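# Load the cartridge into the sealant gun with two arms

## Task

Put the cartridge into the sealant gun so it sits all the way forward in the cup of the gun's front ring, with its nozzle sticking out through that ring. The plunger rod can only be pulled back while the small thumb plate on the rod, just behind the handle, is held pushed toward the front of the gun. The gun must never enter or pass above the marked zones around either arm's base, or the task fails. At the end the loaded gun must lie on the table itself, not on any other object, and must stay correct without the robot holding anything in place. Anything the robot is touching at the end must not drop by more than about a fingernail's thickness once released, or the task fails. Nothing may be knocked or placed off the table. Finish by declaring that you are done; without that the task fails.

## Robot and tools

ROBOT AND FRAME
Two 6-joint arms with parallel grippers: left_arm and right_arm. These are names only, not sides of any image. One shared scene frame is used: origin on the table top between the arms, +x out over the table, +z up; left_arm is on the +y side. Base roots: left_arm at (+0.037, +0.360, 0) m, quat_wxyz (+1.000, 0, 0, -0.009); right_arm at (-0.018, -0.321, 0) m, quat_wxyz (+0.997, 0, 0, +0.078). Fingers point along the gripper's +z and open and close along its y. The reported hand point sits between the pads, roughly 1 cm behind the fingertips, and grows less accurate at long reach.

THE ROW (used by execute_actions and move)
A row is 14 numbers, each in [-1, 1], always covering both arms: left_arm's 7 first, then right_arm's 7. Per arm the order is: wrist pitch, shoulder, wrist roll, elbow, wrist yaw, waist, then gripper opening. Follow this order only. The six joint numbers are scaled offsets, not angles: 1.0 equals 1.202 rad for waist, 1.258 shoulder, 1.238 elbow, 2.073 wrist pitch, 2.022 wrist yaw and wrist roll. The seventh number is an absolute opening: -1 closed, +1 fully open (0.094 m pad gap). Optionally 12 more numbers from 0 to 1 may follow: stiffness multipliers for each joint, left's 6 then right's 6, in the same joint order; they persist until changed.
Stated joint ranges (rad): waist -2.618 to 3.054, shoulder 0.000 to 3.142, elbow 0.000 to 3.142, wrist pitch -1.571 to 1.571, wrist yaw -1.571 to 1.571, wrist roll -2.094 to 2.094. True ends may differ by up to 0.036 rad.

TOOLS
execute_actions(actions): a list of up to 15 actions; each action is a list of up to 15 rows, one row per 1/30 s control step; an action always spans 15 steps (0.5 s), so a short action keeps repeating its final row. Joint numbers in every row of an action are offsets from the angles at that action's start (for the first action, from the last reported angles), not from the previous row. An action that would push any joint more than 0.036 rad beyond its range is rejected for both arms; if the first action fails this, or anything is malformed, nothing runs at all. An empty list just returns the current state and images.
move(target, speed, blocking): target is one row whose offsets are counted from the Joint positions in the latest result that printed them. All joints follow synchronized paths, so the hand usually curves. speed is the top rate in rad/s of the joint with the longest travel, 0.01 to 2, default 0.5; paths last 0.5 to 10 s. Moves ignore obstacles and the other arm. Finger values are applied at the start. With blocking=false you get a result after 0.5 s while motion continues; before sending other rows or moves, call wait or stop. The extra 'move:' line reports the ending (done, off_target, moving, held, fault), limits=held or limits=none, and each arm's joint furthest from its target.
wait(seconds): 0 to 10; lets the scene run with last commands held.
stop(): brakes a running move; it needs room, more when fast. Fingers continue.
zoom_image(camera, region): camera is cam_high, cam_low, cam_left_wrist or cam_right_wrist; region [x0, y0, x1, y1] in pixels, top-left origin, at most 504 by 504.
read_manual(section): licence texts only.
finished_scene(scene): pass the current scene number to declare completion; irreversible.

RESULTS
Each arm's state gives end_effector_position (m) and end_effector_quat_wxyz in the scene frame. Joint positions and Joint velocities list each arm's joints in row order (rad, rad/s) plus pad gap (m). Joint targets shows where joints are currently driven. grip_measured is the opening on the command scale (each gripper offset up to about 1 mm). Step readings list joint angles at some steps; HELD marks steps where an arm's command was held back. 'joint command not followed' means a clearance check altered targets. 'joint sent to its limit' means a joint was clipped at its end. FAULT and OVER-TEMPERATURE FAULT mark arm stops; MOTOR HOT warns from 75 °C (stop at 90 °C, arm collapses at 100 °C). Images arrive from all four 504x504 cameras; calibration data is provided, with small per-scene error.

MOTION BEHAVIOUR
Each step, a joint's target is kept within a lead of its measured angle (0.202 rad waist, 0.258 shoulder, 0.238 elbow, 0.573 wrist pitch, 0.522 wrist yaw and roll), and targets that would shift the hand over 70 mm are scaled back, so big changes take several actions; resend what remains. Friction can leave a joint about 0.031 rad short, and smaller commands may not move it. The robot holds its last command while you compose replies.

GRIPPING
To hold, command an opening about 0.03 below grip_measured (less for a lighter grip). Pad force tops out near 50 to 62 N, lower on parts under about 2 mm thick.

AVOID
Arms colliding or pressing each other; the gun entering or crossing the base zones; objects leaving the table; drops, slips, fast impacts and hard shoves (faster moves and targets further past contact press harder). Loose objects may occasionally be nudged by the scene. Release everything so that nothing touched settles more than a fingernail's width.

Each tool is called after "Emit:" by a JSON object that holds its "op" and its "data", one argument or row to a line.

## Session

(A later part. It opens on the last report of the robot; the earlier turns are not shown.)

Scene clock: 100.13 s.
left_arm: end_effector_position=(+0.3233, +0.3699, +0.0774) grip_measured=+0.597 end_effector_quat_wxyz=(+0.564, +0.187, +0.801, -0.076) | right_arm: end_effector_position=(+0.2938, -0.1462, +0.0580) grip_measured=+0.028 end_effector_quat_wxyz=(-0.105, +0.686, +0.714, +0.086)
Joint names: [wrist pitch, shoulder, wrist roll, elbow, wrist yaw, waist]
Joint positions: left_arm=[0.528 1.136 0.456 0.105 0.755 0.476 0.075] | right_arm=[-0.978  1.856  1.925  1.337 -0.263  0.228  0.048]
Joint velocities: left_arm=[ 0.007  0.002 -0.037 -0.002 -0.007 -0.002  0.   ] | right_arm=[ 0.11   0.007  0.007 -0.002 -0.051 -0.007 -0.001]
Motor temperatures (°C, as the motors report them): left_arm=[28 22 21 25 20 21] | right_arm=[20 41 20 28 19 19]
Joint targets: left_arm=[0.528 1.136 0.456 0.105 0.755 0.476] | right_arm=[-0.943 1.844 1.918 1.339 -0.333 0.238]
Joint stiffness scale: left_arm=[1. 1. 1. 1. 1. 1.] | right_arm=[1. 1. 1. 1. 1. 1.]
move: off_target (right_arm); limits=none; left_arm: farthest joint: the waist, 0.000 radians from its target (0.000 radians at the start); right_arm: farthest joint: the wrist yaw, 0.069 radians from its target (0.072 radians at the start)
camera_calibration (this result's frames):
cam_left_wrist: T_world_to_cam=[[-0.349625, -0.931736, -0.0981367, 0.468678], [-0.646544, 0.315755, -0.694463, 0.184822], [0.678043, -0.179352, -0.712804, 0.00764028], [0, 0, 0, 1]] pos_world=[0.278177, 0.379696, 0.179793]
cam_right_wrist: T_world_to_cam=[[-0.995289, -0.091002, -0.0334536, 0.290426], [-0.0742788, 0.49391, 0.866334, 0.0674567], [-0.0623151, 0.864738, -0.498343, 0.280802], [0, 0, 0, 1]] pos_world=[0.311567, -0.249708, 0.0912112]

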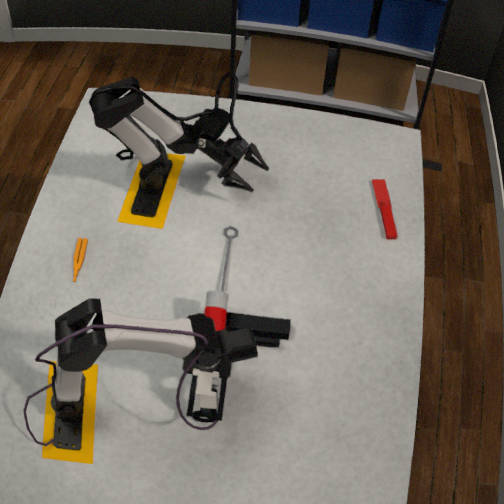

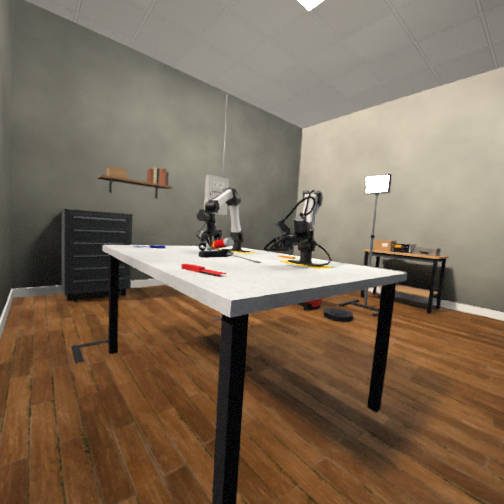

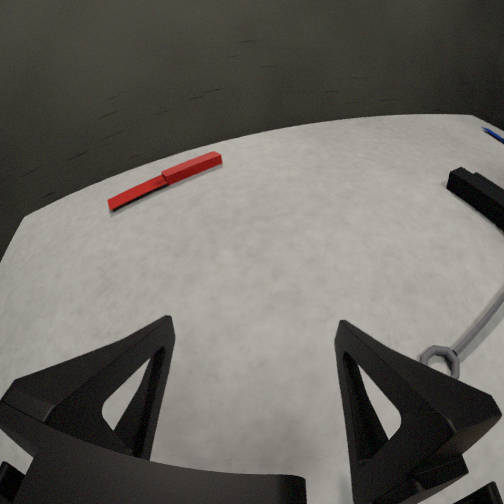

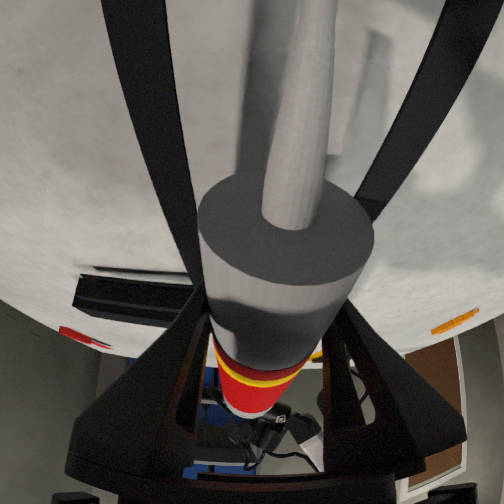

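Emit:
{"op": "move", "data": {
  "target": [0,0,0,0,0,-0.375,0.6, 0.017,-0.01,0,0,-0.035,0,-0.02],
  "speed": 0.5
}}

Emit:
{"op": "move", "data": {
  "target": [0,0.255,0,0,0,0,0.6, 0.017,-0.01,0,0,-0.035,0,-0.02],
  "speed": 0.3
}}

Emit:
{"op": "move", "data": {
  "target": [0,0,0,0,0,0,-0.33, 0.017,-0.01,0,0,-0.035,0,-0.02]
}}

Scene clock: 102.70 s.
left_arm: end_effector_position=(+0.3001, +0.2471, +0.0774) grip_measured=+0.597 end_effector_quat_wxyz=(+0.534, +0.357, +0.741, -0.197) | right_arm: end_effector_position=(+0.2935, -0.1462, +0.0545) grip_measured=+0.028 end_effector_quat_wxyz=(-0.108, +0.687, +0.714, +0.082)
Joint names: [wrist pitch, shoulder, wrist roll, elbow, wrist yaw, waist]
Joint positions: left_arm=[0.528 1.136 0.456 0.105 0.754 0.035 0.075] | right_arm=[-0.977  1.867  1.925  1.337 -0.264  0.228  0.048]
Joint velocities: left_arm=[-0.081  0.017  0.066 -0.002 -0.007 -0.002 -0.001] | right_arm=[-0.007 -0.007 -0.037  0.002 -0.081 -0.007 -0.   ]
Motor temperatures (°C, as the motors report them): left_arm=[28 22 21 25 20 21] | right_arm=[20 41 20 28 19 19]
Joint targets: left_arm=[0.528 1.136 0.456 0.105 0.755 0.025] | right_arm=[-0.943 1.844 1.925 1.337 -0.334 0.228]
Joint stiffness scale: left_arm=[1. 1. 1. 1. 1. 1.] | right_arm=[1. 1. 1. 1. 1. 1.]
move: off_target (right_arm); limits=none; left_arm: farthest joint: the waist, 0.010 radians from its target (0.451 radians at the start); right_arm: farthest joint: the wrist yaw, 0.070 radians from its target (0.070 radians at the start)
camera_calibration (this result's frames):
cam_left_wrist: T_world_to_cam=[[-0.713441, -0.693756, -0.0985129, 0.396531], [-0.450272, 0.561616, -0.694149, 0.0889303], [0.536896, -0.450877, -0.713059, 0.110719], [0, 0, 0, 1]] pos_world=[0.2635, 0.275072, 0.179744]
cam_right_wrist: T_world_to_cam=[[-0.995502, -0.0914989, -0.0245758, 0.28954], [-0.0669791, 0.496235, 0.865601, 0.0687045], [-0.0670062, 0.863353, -0.500131, 0.280285], [0, 0, 0, 1]] pos_world=[0.311621, -0.249586, 0.0878243]

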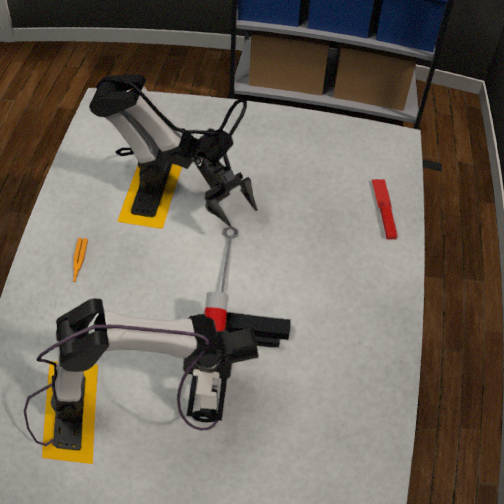

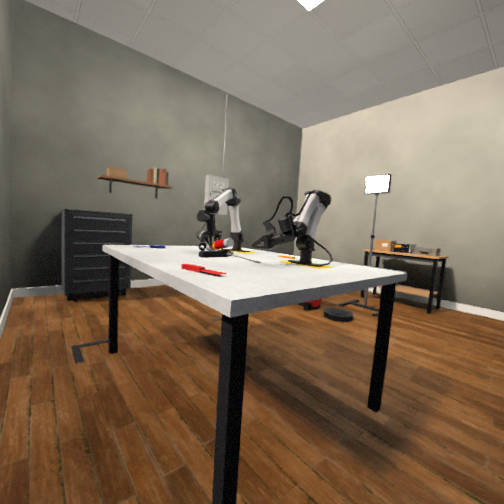

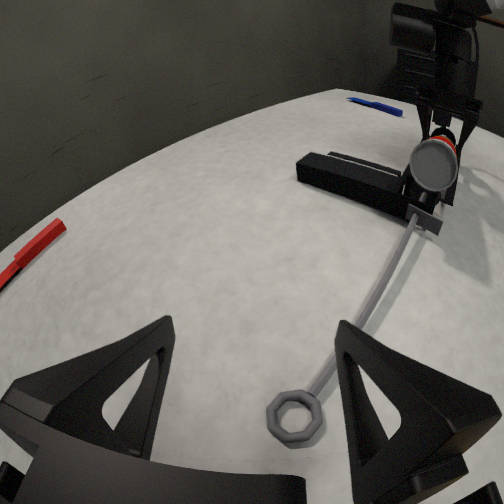

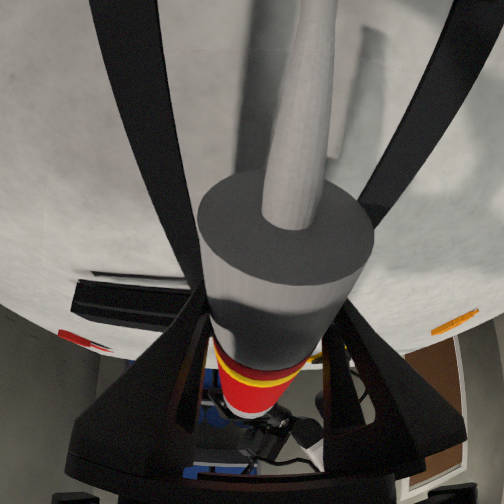

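Scene clock: 104.07 s.
left_arm: end_effector_position=(+0.2793, +0.2466, +0.0088) grip_measured=+0.597 end_effector_quat_wxyz=(+0.421, +0.323, +0.810, -0.250) | right_arm: end_effector_position=(+0.2938, -0.1459, +0.0524) grip_measured=+0.028 end_effector_quat_wxyz=(-0.109, +0.687, +0.714, +0.081)
Joint names: [wrist pitch, shoulder, wrist roll, elbow, wrist yaw, waist]
Joint positions: left_arm=[0.531 1.434 0.457 0.105 0.755 0.035 0.075] | right_arm=[-0.973  1.874  1.925  1.337 -0.265  0.228  0.048]
Joint velocities: left_arm=[-0.081 -0.007  0.022  0.007 -0.022 -0.022 -0.   ] | right_arm=[-0.051 -0.022  0.066 -0.002 -0.007 -0.017 -0.   ]
Motor temperatures (°C, as the motors report them): left_arm=[28 22 21 25 20 21] | right_arm=[20 41 20 28 19 19]
Joint targets: left_arm=[0.528 1.457 0.456 0.105 0.754 0.035] | right_arm=[-0.941 1.854 1.925 1.337 -0.335 0.228]
Joint stiffness scale: left_arm=[1. 1. 1. 1. 1. 1.] | right_arm=[1. 1. 1. 1. 1. 1.]
move: off_target (left_arm, right_arm); limits=none; left_arm: farthest joint: the shoulder, 0.023 radians from its target (0.321 radians at the start); right_arm: farthest joint: the wrist yaw, 0.070 radians from its target (0.071 radians at the start)
camera_calibration (this result's frames):
cam_left_wrist: T_world_to_cam=[[-0.711643, -0.692912, 0.115919, 0.372017], [-0.631914, 0.559224, -0.536612, 0.0821402], [0.307001, -0.455127, -0.835829, 0.139118], [0, 0, 0, 1]] pos_world=[0.27394, 0.275157, 0.117232]
cam_right_wrist: T_world_to_cam=[[-0.995569, -0.0915568, -0.021435, 0.289711], [-0.0643071, 0.496613, 0.865587, 0.0696635], [-0.0686054, 0.86313, -0.5003, 0.279472], [0, 0, 0, 1]] pos_world=[0.312081, -0.249291, 0.08573]

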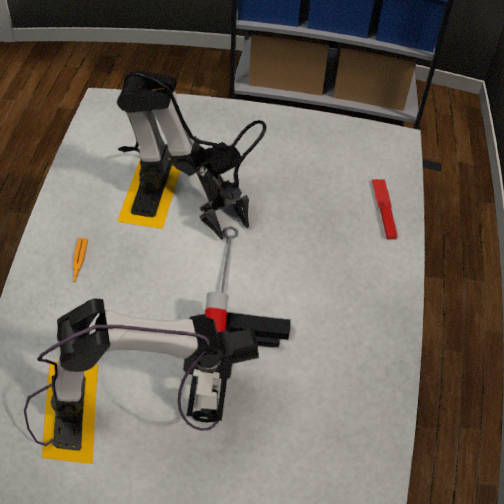

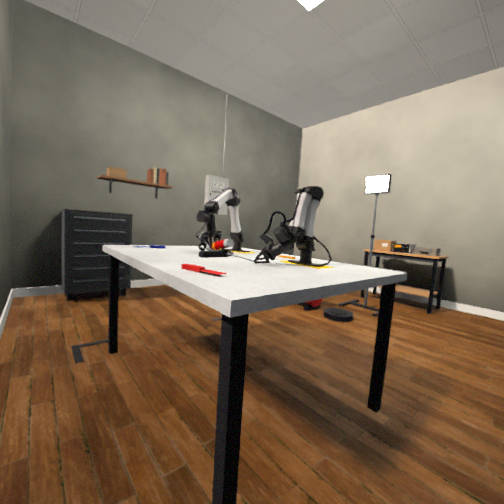

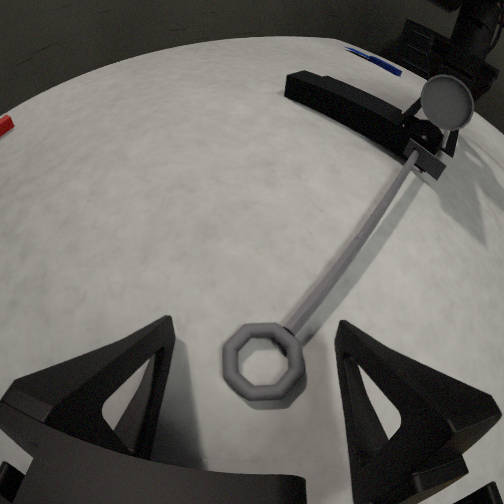

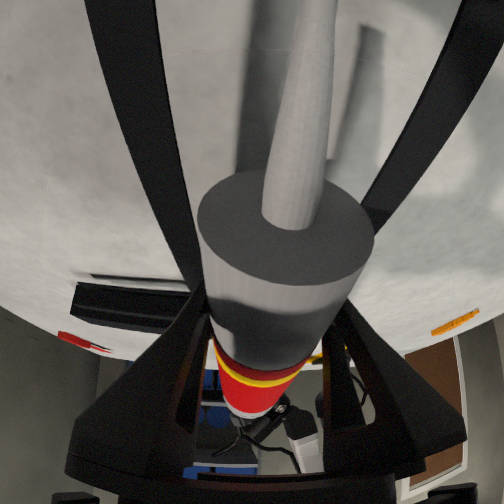

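Scene clock: 104.83 s.
left_arm: end_effector_position=(+0.2794, +0.2452, +0.0107) grip_measured=-0.326 end_effector_quat_wxyz=(+0.424, +0.326, +0.806, -0.253) | right_arm: end_effector_position=(+0.2939, -0.1451, +0.0513) grip_measured=+0.028 end_effector_quat_wxyz=(-0.111, +0.687, +0.714, +0.081)
Joint names: [wrist pitch, shoulder, wrist roll, elbow, wrist yaw, waist]
Joint positions: left_arm=[0.538 1.434 0.457 0.105 0.765 0.034 0.032] | right_arm=[-0.97   1.878  1.925  1.337 -0.27   0.228  0.048]
Joint velocities: left_arm=[ 0.037  0.002 -0.037  0.007  0.007  0.002  0.   ] | right_arm=[ 0.007  0.002 -0.037 -0.002 -0.022 -0.007 -0.   ]
Motor temperatures (°C, as the motors report them): left_arm=[28 22 21 25 20 21] | right_arm=[20 41 20 29 19 19]
Joint targets: left_arm=[0.531 1.434 0.457 0.105 0.755 0.035] | right_arm=[-0.938 1.861 1.925 1.337 -0.336 0.228]
Joint stiffness scale: left_arm=[1. 1. 1. 1. 1. 1.] | right_arm=[1. 1. 1. 1. 1. 1.]
move: off_target (right_arm); limits=none; left_arm: farthest joint: the wrist yaw, 0.010 radians from its target (0.000 radians at the start); right_arm: farthest joint: the wrist yaw, 0.066 radians from its target (0.071 radians at the start)
camera_calibration (this result's frames):
cam_left_wrist: T_world_to_cam=[[-0.71757, -0.686765, 0.11596, 0.371105], [-0.623928, 0.559852, -0.545234, 0.0817175], [0.309527, -0.463594, -0.830225, 0.141328], [0, 0, 0, 1]] pos_world=[0.273535, 0.274631, 0.118856]
cam_right_wrist: T_world_to_cam=[[-0.995606, -0.0917593, -0.0186545, 0.289658], [-0.0617319, 0.493422, 0.867597, 0.0689296], [-0.0704055, 0.864937, -0.496918, 0.278787], [0, 0, 0, 1]] pos_world=[0.312269, -0.248566, 0.0841349]

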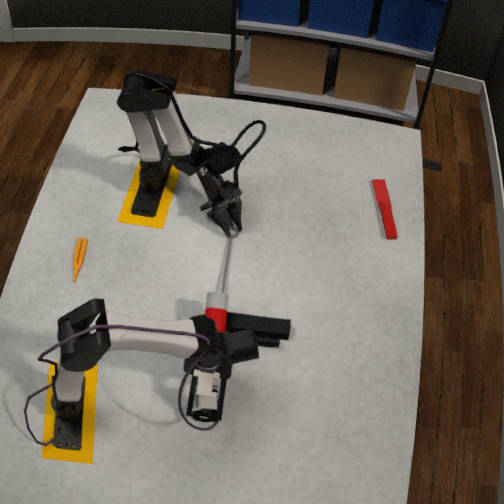

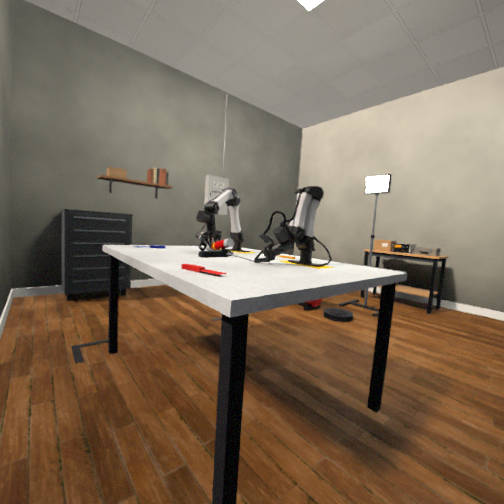

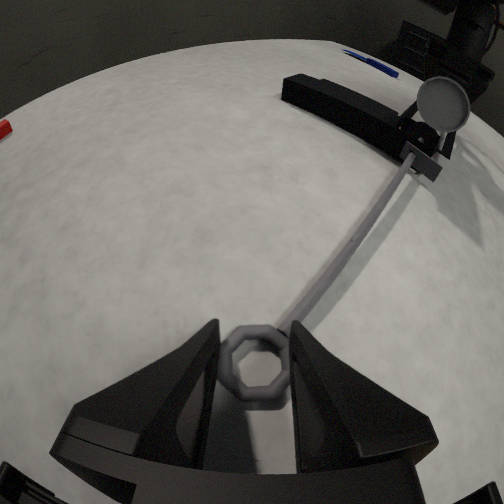

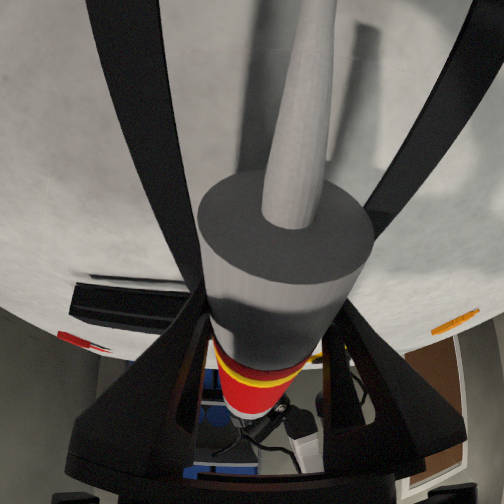

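Emit:
{"op": "execute_actions", "data": {
  "actions": [
    [[0,0,0,0,0,0,0.2,0.017,-0.05,0,0,-0.033,0,-0.02]],
    [[-0.035,0,0,0,-0.015,0,0.2,0.017,-0.03,0,0,-0.033,0,-0.02]],
    [[0,0,0,0,0,0,-0.33,0.017,-0.03,0,0,-0.033,0,-0.02]]
  ]
}}

Scene clock: 106.73 s.
left_arm: end_effector_position=(+0.2774, +0.2460, +0.0076) grip_measured=-0.281 end_effector_quat_wxyz=(+0.416, +0.321, +0.812, -0.254) | right_arm: end_effector_position=(+0.2950, -0.1444, +0.0596) grip_measured=+0.028 end_effector_quat_wxyz=(-0.106, +0.685, +0.715, +0.094)
Joint names: [wrist pitch, shoulder, wrist roll, elbow, wrist yaw, waist]
Joint positions: left_arm=[0.52  1.434 0.453 0.105 0.759 0.034 0.034] | right_arm=[-0.967  1.851  1.925  1.334 -0.271  0.228  0.048]
Joint velocities: left_arm=[-0.066  0.012 -0.051  0.017  0.037 -0.007  0.001] | right_arm=[-0.081  0.002  0.066  0.002 -0.022 -0.007  0.001]
Motor temperatures (°C, as the motors report them): left_arm=[28 22 21 25 20 21] | right_arm=[20 41 20 29 19 19]
Joint targets: left_arm=[0.520 1.434 0.458 0.105 0.759 0.034] | right_arm=[-0.932 1.813 1.925 1.334 -0.337 0.228]
Joint stiffness scale: left_arm=[1. 1. 1. 1. 1. 1.] | right_arm=[1. 1. 1. 1. 1. 1.]
Step readings (joint positions; steps 1 to 15: 1st action; 16 to 30: 2nd action; 31 to 45: 3rd action):
0: left_arm=[0.538 1.434 0.457 0.105 0.765 0.034] | right_arm=[-0.970 1.878 1.925 1.337 -0.270 0.228]
1: left_arm=[0.538 1.434 0.457 0.105 0.765 0.034] | right_arm=[-0.970 1.875 1.925 1.337 -0.270 0.228]
2: left_arm=[0.537 1.434 0.457 0.105 0.765 0.034] | right_arm=[-0.969 1.872 1.925 1.335 -0.270 0.228]
4: left_arm=[0.537 1.434 0.457 0.105 0.765 0.034] | right_arm=[-0.969 1.862 1.925 1.334 -0.270 0.228]
8: left_arm=[0.537 1.434 0.457 0.105 0.765 0.034] | right_arm=[-0.968 1.851 1.925 1.334 -0.270 0.228]
15: left_arm=[0.537 1.434 0.457 0.105 0.765 0.034] | right_arm=[-0.967 1.851 1.925 1.334 -0.271 0.228]
16: left_arm=[0.530 1.434 0.457 0.105 0.762 0.034] | right_arm=[-0.967 1.851 1.925 1.334 -0.271 0.228]
17: left_arm=[0.522 1.434 0.458 0.105 0.759 0.034] | right_arm=[-0.967 1.851 1.925 1.334 -0.271 0.228]
19: left_arm=[0.520 1.434 0.458 0.105 0.759 0.034] | right_arm=[-0.967 1.851 1.925 1.334 -0.271 0.228]
23: left_arm=[0.520 1.434 0.458 0.105 0.759 0.034] | right_arm=[-0.967 1.851 1.925 1.334 -0.271 0.228]
30: left_arm=[0.520 1.434 0.458 0.105 0.759 0.034] | right_arm=[-0.967 1.851 1.925 1.334 -0.271 0.228]
31: left_arm=[0.522 1.434 0.458 0.105 0.759 0.034] | right_arm=[-0.967 1.851 1.925 1.334 -0.271 0.228]
32: left_arm=[0.521 1.434 0.458 0.105 0.759 0.034] | right_arm=[-0.967 1.851 1.925 1.334 -0.271 0.228]
34: left_arm=[0.520 1.434 0.454 0.105 0.759 0.034] | right_arm=[-0.967 1.851 1.925 1.334 -0.271 0.228]
38: left_arm=[0.520 1.434 0.453 0.105 0.759 0.034] | right_arm=[-0.967 1.851 1.925 1.334 -0.271 0.228]
45: Joint positions above
camera_calibration (this result's frames):
cam_left_wrist: T_world_to_cam=[[-0.710691, -0.691579, 0.128986, 0.369674], [-0.638597, 0.557262, -0.530709, 0.0829008], [0.295149, -0.45954, -0.837682, 0.142819], [0, 0, 0, 1]] pos_world=[0.273511, 0.275093, 0.115951]
cam_right_wrist: T_world_to_cam=[[-0.994823, -0.0914897, -0.044241, 0.292357], [-0.0832271, 0.483653, 0.871294, 0.066166], [-0.0583171, 0.870465, -0.488763, 0.279165], [0, 0, 0, 1]] pos_world=[0.312631, -0.248257, 0.0917297]

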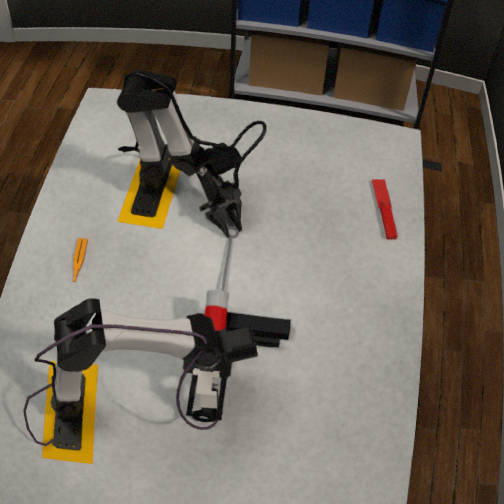

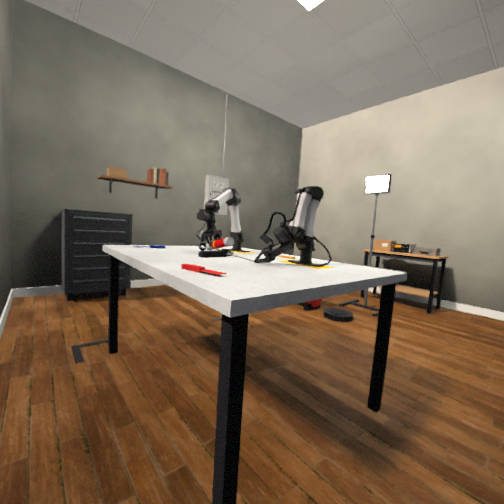

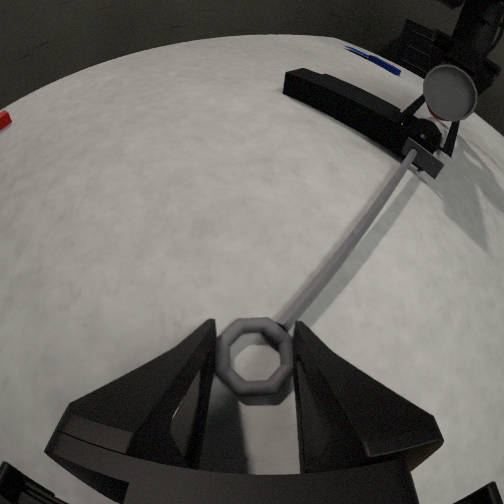

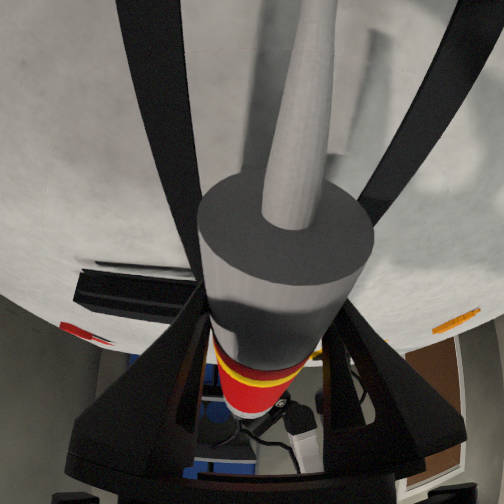

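Emit:
{"op": "execute_actions", "data": {
  "actions": [
    [[0,0,0,0,0,0,-0.33,0.01,-0.05,-0.016,-0.012,-0.033,-0.03,-0.02]],
    [[0,0,0,0,0,0,-0.33,0.01,-0.05,-0.016,-0.012,-0.033,-0.03,-0.02]],
    [[0,0,0,0,0,0,-0.33,0.017,-0.03,0,0,-0.033,0,-0.02]]
  ]
}}

Emit:
{"op": "zoom_image", "data": {
  "camera": "cam_low",
  "region": [185, 215, 255, 265]
}}

Scene clock: 109.03 s.
left_arm: end_effector_position=(+0.2774, +0.2460, +0.0076) grip_measured=-0.281 end_effector_quat_wxyz=(+0.415, +0.321, +0.812, -0.254) | right_arm: end_effector_position=(+0.2971, -0.1654, +0.0676) grip_measured=+0.028 end_effector_quat_wxyz=(-0.100, +0.687, +0.712, +0.108)
Joint names: [wrist pitch, shoulder, wrist roll, elbow, wrist yaw, waist]
Joint positions: left_arm=[0.52  1.434 0.452 0.105 0.759 0.034 0.034] | right_arm=[-0.967  1.8    1.874  1.299 -0.277  0.167  0.048]
Joint velocities: left_arm=[-0.022  0.012 -0.051  0.012 -0.007  0.017 -0.001] | right_arm=[-0.007 -0.007  0.051 -0.002 -0.066 -0.002 -0.   ]
Motor temperatures (°C, as the motors report them): left_arm=[28 22 21 25 20 21] | right_arm=[20 41 20 29 19 19]
Joint targets: left_arm=[0.520 1.434 0.452 0.105 0.759 0.034] | right_arm=[-0.932 1.762 1.874 1.299 -0.344 0.167]
Joint stiffness scale: left_arm=[1. 1. 1. 1. 1. 1.] | right_arm=[1. 1. 1. 1. 1. 1.]
Step readings (joint positions; steps 1 to 15: 1st action; 16 to 30: 2nd action; 31 to 45: 3rd action):
0: left_arm=[0.520 1.434 0.453 0.105 0.759 0.034] | right_arm=[-0.967 1.851 1.925 1.334 -0.271 0.228]
1: left_arm=[0.520 1.434 0.453 0.105 0.759 0.034] | right_arm=[-0.965 1.848 1.921 1.330 -0.272 0.225]
2: left_arm=[0.520 1.434 0.453 0.105 0.759 0.034] | right_arm=[-0.964 1.843 1.916 1.325 -0.274 0.221]
4: left_arm=[0.520 1.434 0.453 0.105 0.759 0.034] | right_arm=[-0.966 1.833 1.910 1.317 -0.274 0.208]
8: left_arm=[0.520 1.434 0.453 0.105 0.759 0.034] | right_arm=[-0.967 1.826 1.904 1.316 -0.274 0.198]
15: left_arm=[0.520 1.434 0.453 0.105 0.759 0.034] | right_arm=[-0.967 1.826 1.900 1.316 -0.274 0.198]
16: left_arm=[0.520 1.434 0.453 0.105 0.759 0.034] | right_arm=[-0.965 1.823 1.895 1.313 -0.276 0.195]
17: left_arm=[0.520 1.434 0.452 0.105 0.759 0.034] | right_arm=[-0.964 1.818 1.891 1.308 -0.277 0.190]
19: left_arm=[0.520 1.434 0.452 0.105 0.759 0.034] | right_arm=[-0.967 1.807 1.884 1.300 -0.277 0.177]
23: left_arm=[0.520 1.434 0.452 0.105 0.759 0.034] | right_arm=[-0.968 1.800 1.878 1.299 -0.277 0.167]
30: left_arm=[0.520 1.434 0.452 0.105 0.759 0.034] | right_arm=[-0.968 1.800 1.874 1.299 -0.277 0.167]
31: left_arm=[0.520 1.434 0.452 0.105 0.759 0.034] | right_arm=[-0.968 1.800 1.874 1.299 -0.277 0.167]
32: left_arm=[0.520 1.434 0.452 0.105 0.759 0.034] | right_arm=[-0.968 1.800 1.874 1.299 -0.277 0.167]
34: left_arm=[0.520 1.434 0.452 0.105 0.759 0.034] | right_arm=[-0.967 1.800 1.874 1.299 -0.277 0.167]
38: left_arm=[0.520 1.434 0.452 0.105 0.759 0.034] | right_arm=[-0.967 1.800 1.874 1.299 -0.277 0.167]
45: Joint positions above
camera_calibration (this result's frames):
cam_left_wrist: T_world_to_cam=[[-0.710174, -0.69193, 0.129943, 0.36961], [-0.639345, 0.556567, -0.530539, 0.0832779], [0.294774, -0.459853, -0.837642, 0.143], [0, 0, 0, 1]] pos_world=[0.273578, 0.275154, 0.115936]
cam_right_wrist: T_world_to_cam=[[-0.994202, -0.0794232, -0.0724911, 0.296563], [-0.101648, 0.474201, 0.874529, 0.0732614], [-0.0350825, 0.876827, -0.479525, 0.294991], [0, 0, 0, 1]] pos_world=[0.312639, -0.269843, 0.0988844]

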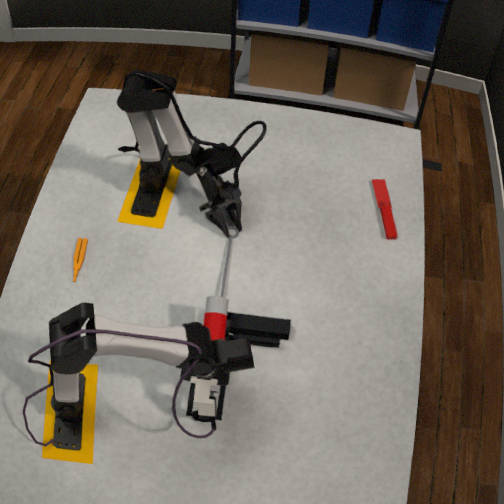

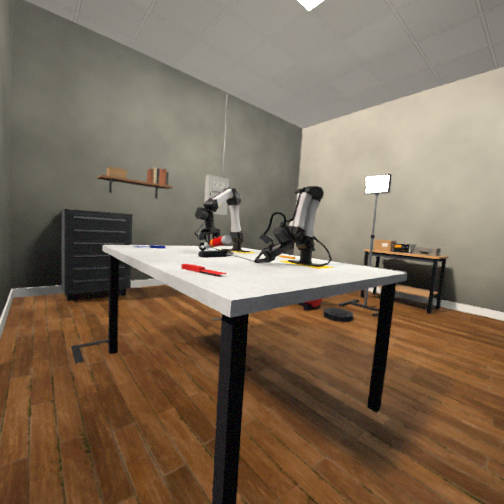

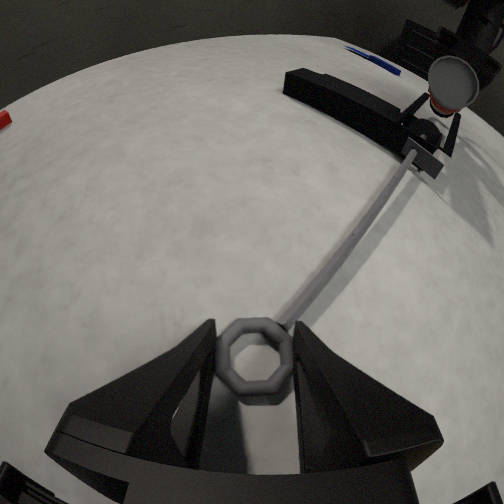

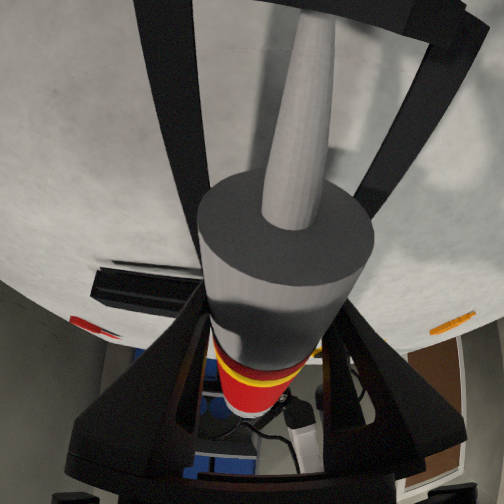

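Region (185, 215, 255, 265) of cam_low's 504x504 image, scaled by 7.200, with more detail than that image has; it fills the top 360 rows of this view, and the rest is white.

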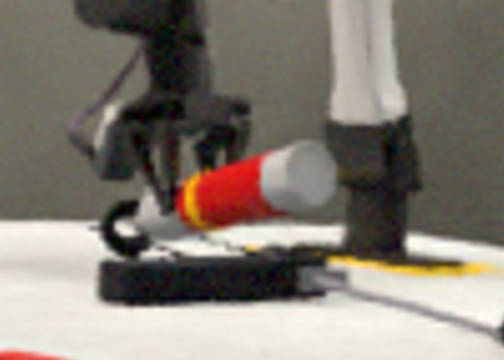

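Looks aligned. Advance along the axis, descending.

Emit:
{"op": "execute_actions", "data": {
  "actions": [
    [[0,0,0,0,0,0,-0.33,0.01,-0.032,-0.018,-0.012,-0.033,-0.03,-0.02]],
    [[0,0,0,0,0,0,-0.33,0.01,-0.032,-0.018,-0.012,-0.033,-0.03,-0.02]],
    [[0,0,0,0,0,0,-0.33,0.017,-0.03,0,0,-0.033,0,-0.02]]
  ]
}}

Emit:
{"op": "zoom_image", "data": {
  "camera": "cam_low",
  "region": [185, 215, 255, 265]
}}

Scene clock: 110.97 s.
left_arm: end_effector_position=(+0.2774, +0.2460, +0.0076) grip_measured=-0.281 end_effector_quat_wxyz=(+0.415, +0.321, +0.812, -0.254) | right_arm: end_effector_position=(+0.2972, -0.1860, +0.0601) grip_measured=+0.028 end_effector_quat_wxyz=(-0.101, +0.688, +0.710, +0.106)
Joint names: [wrist pitch, shoulder, wrist roll, elbow, wrist yaw, waist]
Joint positions: left_arm=[0.52  1.434 0.452 0.105 0.759 0.034 0.034] | right_arm=[-0.959  1.795  1.815  1.263 -0.283  0.107  0.048]
Joint velocities: left_arm=[ 0.007 -0.007 -0.051 -0.012  0.051 -0.027 -0.001] | right_arm=[ 0.051 -0.007 -0.051  0.017 -0.066 -0.002  0.   ]
Motor temperatures (°C, as the motors report them): left_arm=[28 22 21 25 20 21] | right_arm=[20 41 20 29 19 19]
Joint targets: left_arm=[0.520 1.434 0.452 0.105 0.759 0.034] | right_arm=[-0.928 1.757 1.815 1.263 -0.350 0.107]
Joint stiffness scale: left_arm=[1. 1. 1. 1. 1. 1.] | right_arm=[1. 1. 1. 1. 1. 1.]
Step readings (joint positions; steps 1 to 15: 1st action; 16 to 30: 2nd action; 31 to 45: 3rd action):
0: left_arm=[0.520 1.434 0.452 0.105 0.759 0.034] | right_arm=[-0.967 1.800 1.874 1.299 -0.277 0.167]
1: left_arm=[0.520 1.434 0.452 0.105 0.759 0.034] | right_arm=[-0.966 1.799 1.869 1.296 -0.279 0.164]
2: left_arm=[0.520 1.434 0.452 0.105 0.759 0.034] | right_arm=[-0.966 1.798 1.863 1.293 -0.281 0.159]
4: left_arm=[0.520 1.434 0.452 0.105 0.759 0.034] | right_arm=[-0.966 1.798 1.856 1.285 -0.281 0.146]
8: left_arm=[0.520 1.434 0.452 0.105 0.759 0.034] | right_arm=[-0.966 1.798 1.848 1.281 -0.280 0.137]
15: left_arm=[0.520 1.434 0.452 0.105 0.759 0.034] | right_arm=[-0.966 1.798 1.844 1.281 -0.280 0.137]
16: left_arm=[0.520 1.434 0.452 0.105 0.759 0.034] | right_arm=[-0.964 1.797 1.839 1.279 -0.282 0.134]
17: left_arm=[0.520 1.434 0.452 0.105 0.759 0.034] | right_arm=[-0.963 1.796 1.834 1.275 -0.284 0.129]
19: left_arm=[0.520 1.434 0.452 0.105 0.759 0.034] | right_arm=[-0.963 1.795 1.826 1.268 -0.284 0.116]
23: left_arm=[0.520 1.434 0.452 0.105 0.759 0.034] | right_arm=[-0.963 1.795 1.819 1.263 -0.283 0.107]
30: left_arm=[0.520 1.434 0.452 0.105 0.759 0.034] | right_arm=[-0.963 1.795 1.815 1.263 -0.283 0.107]
31: left_arm=[0.520 1.434 0.452 0.105 0.759 0.034] | right_arm=[-0.963 1.795 1.815 1.263 -0.283 0.107]
32: left_arm=[0.520 1.434 0.452 0.105 0.759 0.034] | right_arm=[-0.962 1.795 1.815 1.263 -0.283 0.107]
34: left_arm=[0.520 1.434 0.452 0.105 0.759 0.034] | right_arm=[-0.961 1.795 1.815 1.263 -0.283 0.107]
38: left_arm=[0.520 1.434 0.452 0.105 0.759 0.034] | right_arm=[-0.959 1.795 1.815 1.263 -0.283 0.107]
45: Joint positions above
camera_calibration (this result's frames):
cam_left_wrist: T_world_to_cam=[[-0.710174, -0.69193, 0.129943, 0.36961], [-0.639345, 0.556567, -0.530539, 0.0832779], [0.294774, -0.459853, -0.837642, 0.143], [0, 0, 0, 1]] pos_world=[0.273578, 0.275154, 0.115936]
cam_right_wrist: T_world_to_cam=[[-0.994892, -0.0763746, -0.0660127, 0.294833], [-0.094545, 0.475744, 0.874488, 0.0877547], [-0.0353835, 0.876262, -0.480535, 0.309559], [0, 0, 0, 1]] pos_world=[0.312577, -0.290486, 0.091476]

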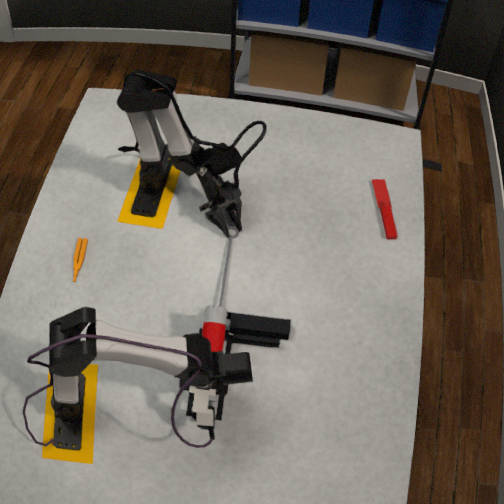

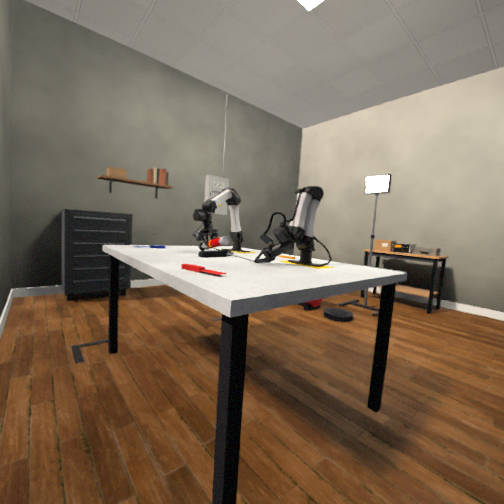

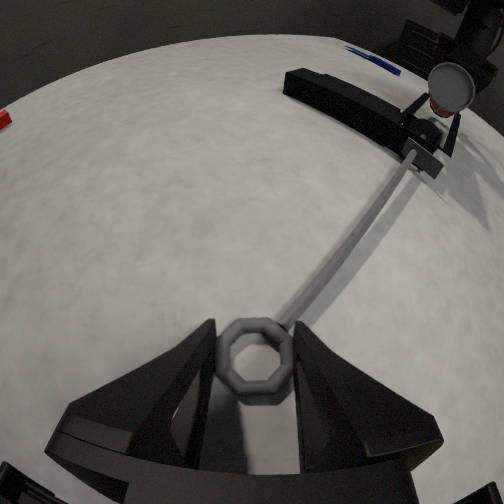

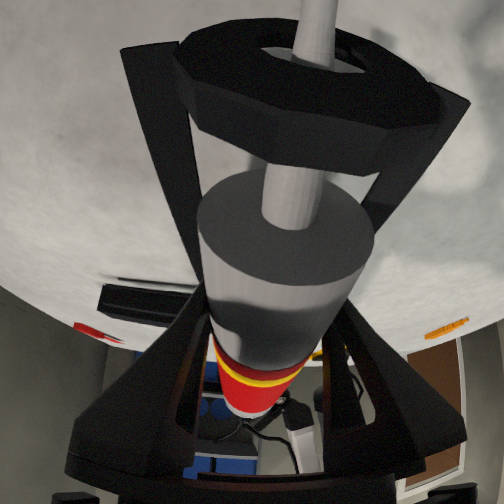

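Region (185, 215, 255, 265) of cam_low's 504x504 image, scaled by 7.200, with more detail than that image has; it fills the top 360 rows of this view, and the rest is white.

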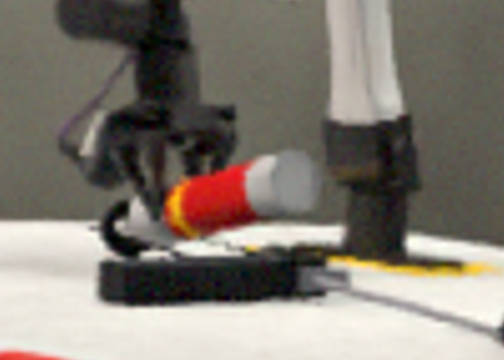

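Emit:
{"op": "execute_actions", "data": {
  "actions": [
    [[0,0,0,0,0,0,-0.33,0.012,-0.03,0,-0.01,-0.005,0,-0.02]],
    [[0,0,0,0,0,0,-0.33,0.012,-0.03,0,-0.01,-0.005,0,-0.02]],
    [[0,0,0,0,0,0,-0.33,0.012,-0.03,0,0,-0.005,0,-0.02]],
    [[0,0,0,0,0,0,-0.33,0.012,-0.03,0,0,-0.028,0,-0.02]]
  ]
}}

Emit:
{"op": "zoom_image", "data": {
  "camera": "cam_low",
  "region": [185, 215, 255, 265]
}}

Scene clock: 113.53 s.
left_arm: end_effector_position=(+0.2774, +0.2460, +0.0076) grip_measured=-0.281 end_effector_quat_wxyz=(+0.415, +0.320, +0.813, -0.255) | right_arm: end_effector_position=(+0.2972, -0.2040, +0.0507) grip_measured=+0.028 end_effector_quat_wxyz=(-0.060, +0.695, +0.713, +0.075)
Joint names: [wrist pitch, shoulder, wrist roll, elbow, wrist yaw, waist]
Joint positions: left_arm=[0.52  1.434 0.45  0.105 0.759 0.034 0.034] | right_arm=[-0.948  1.792  1.815  1.238 -0.179  0.107  0.048]
Joint velocities: left_arm=[-0.022 -0.002 -0.081 -0.007 -0.007  0.007  0.001] | right_arm=[-0.037  0.002  0.037 -0.002  0.051 -0.002 -0.   ]
Motor temperatures (°C, as the motors report them): left_arm=[28 22 21 25 20 21] | right_arm=[20 42 20 29 19 19]
Joint targets: left_arm=[0.520 1.434 0.450 0.105 0.759 0.034] | right_arm=[-0.923 1.755 1.815 1.238 -0.236 0.107]
Joint stiffness scale: left_arm=[1. 1. 1. 1. 1. 1.] | right_arm=[1. 1. 1. 1. 1. 1.]
Step readings (joint positions; steps 1 to 15: 1st action; 16 to 30: 2nd action; 31 to 45: 3rd action; 46 to 60: 4th action):
0: left_arm=[0.520 1.434 0.452 0.105 0.759 0.034] | right_arm=[-0.959 1.795 1.815 1.263 -0.283 0.107]
1: left_arm=[0.520 1.434 0.452 0.105 0.759 0.034] | right_arm=[-0.957 1.795 1.815 1.262 -0.279 0.107]
2: left_arm=[0.520 1.434 0.452 0.105 0.759 0.034] | right_arm=[-0.956 1.794 1.815 1.259 -0.273 0.107]
4: left_arm=[0.520 1.434 0.452 0.105 0.759 0.034] | right_arm=[-0.956 1.794 1.815 1.254 -0.261 0.107]
8: left_arm=[0.520 1.434 0.452 0.105 0.759 0.034] | right_arm=[-0.956 1.794 1.815 1.248 -0.249 0.107]
15: left_arm=[0.520 1.434 0.452 0.105 0.759 0.034] | right_arm=[-0.956 1.794 1.815 1.248 -0.244 0.107]
16: left_arm=[0.520 1.434 0.452 0.105 0.759 0.034] | right_arm=[-0.955 1.794 1.815 1.247 -0.241 0.107]
17: left_arm=[0.520 1.434 0.452 0.105 0.759 0.034] | right_arm=[-0.954 1.793 1.815 1.244 -0.236 0.107]
19: left_arm=[0.520 1.434 0.452 0.105 0.759 0.034] | right_arm=[-0.950 1.792 1.815 1.240 -0.224 0.107]
23: left_arm=[0.520 1.434 0.452 0.105 0.759 0.034] | right_arm=[-0.948 1.792 1.815 1.238 -0.213 0.107]
30: left_arm=[0.520 1.434 0.451 0.105 0.759 0.034] | right_arm=[-0.948 1.792 1.815 1.238 -0.209 0.107]
31: left_arm=[0.520 1.434 0.450 0.105 0.759 0.034] | right_arm=[-0.948 1.792 1.815 1.238 -0.205 0.107]
32: left_arm=[0.520 1.434 0.450 0.105 0.759 0.034] | right_arm=[-0.948 1.792 1.815 1.238 -0.200 0.107]
34: left_arm=[0.520 1.434 0.450 0.105 0.759 0.034] | right_arm=[-0.948 1.792 1.815 1.238 -0.189 0.107]
38: left_arm=[0.520 1.434 0.450 0.105 0.759 0.034] | right_arm=[-0.948 1.792 1.815 1.238 -0.181 0.107]
45: left_arm=[0.520 1.434 0.450 0.105 0.759 0.034] | right_arm=[-0.948 1.792 1.815 1.238 -0.179 0.107]
46: left_arm=[0.520 1.434 0.450 0.105 0.759 0.034] | right_arm=[-0.948 1.792 1.815 1.238 -0.179 0.107]
47: left_arm=[0.520 1.434 0.450 0.105 0.759 0.034] | right_arm=[-0.948 1.792 1.815 1.238 -0.179 0.107]
49: left_arm=[0.520 1.434 0.450 0.105 0.759 0.034] | right_arm=[-0.948 1.792 1.815 1.238 -0.179 0.107]
53: left_arm=[0.520 1.434 0.450 0.105 0.759 0.034] | right_arm=[-0.948 1.792 1.815 1.238 -0.179 0.107]
60: Joint positions above
camera_calibration (this result's frames):
cam_left_wrist: T_world_to_cam=[[-0.708965, -0.692747, 0.132178, 0.369459], [-0.641087, 0.554944, -0.530137, 0.0841575], [0.2939, -0.460586, -0.837546, 0.143422], [0, 0, 0, 1]] pos_world=[0.273734, 0.275297, 0.115903]
cam_right_wrist: T_world_to_cam=[[-0.994308, -0.0759003, -0.0747723, 0.293272], [-0.10464, 0.563559, 0.819421, 0.128258], [-0.0200557, 0.822581, -0.568294, 0.309702], [0, 0, 0, 1]] pos_world=[0.311235, -0.304777, 0.092833]

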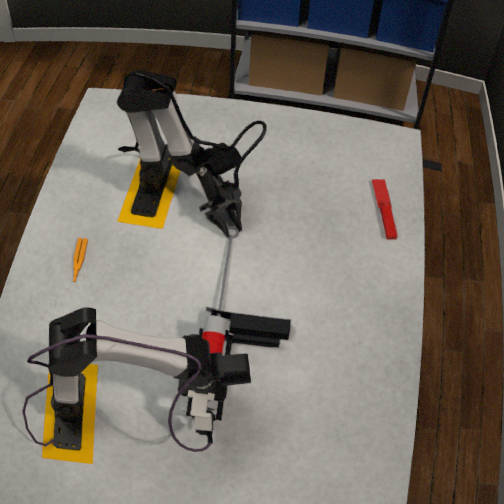

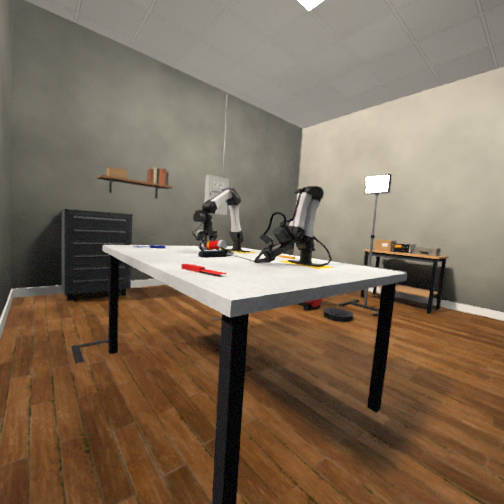

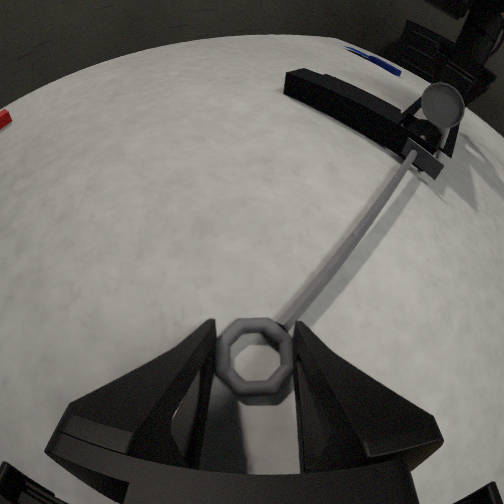

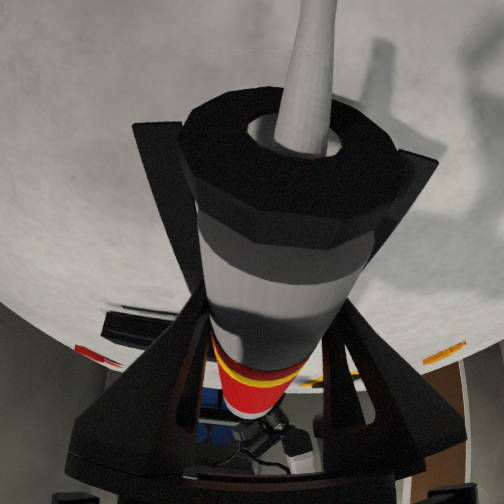

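Region (185, 215, 255, 265) of cam_low's 504x504 image, scaled by 7.200, with more detail than that image has; it fills the top 360 rows of this view, and the rest is white.

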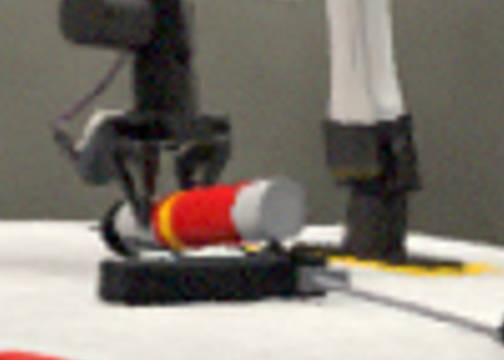

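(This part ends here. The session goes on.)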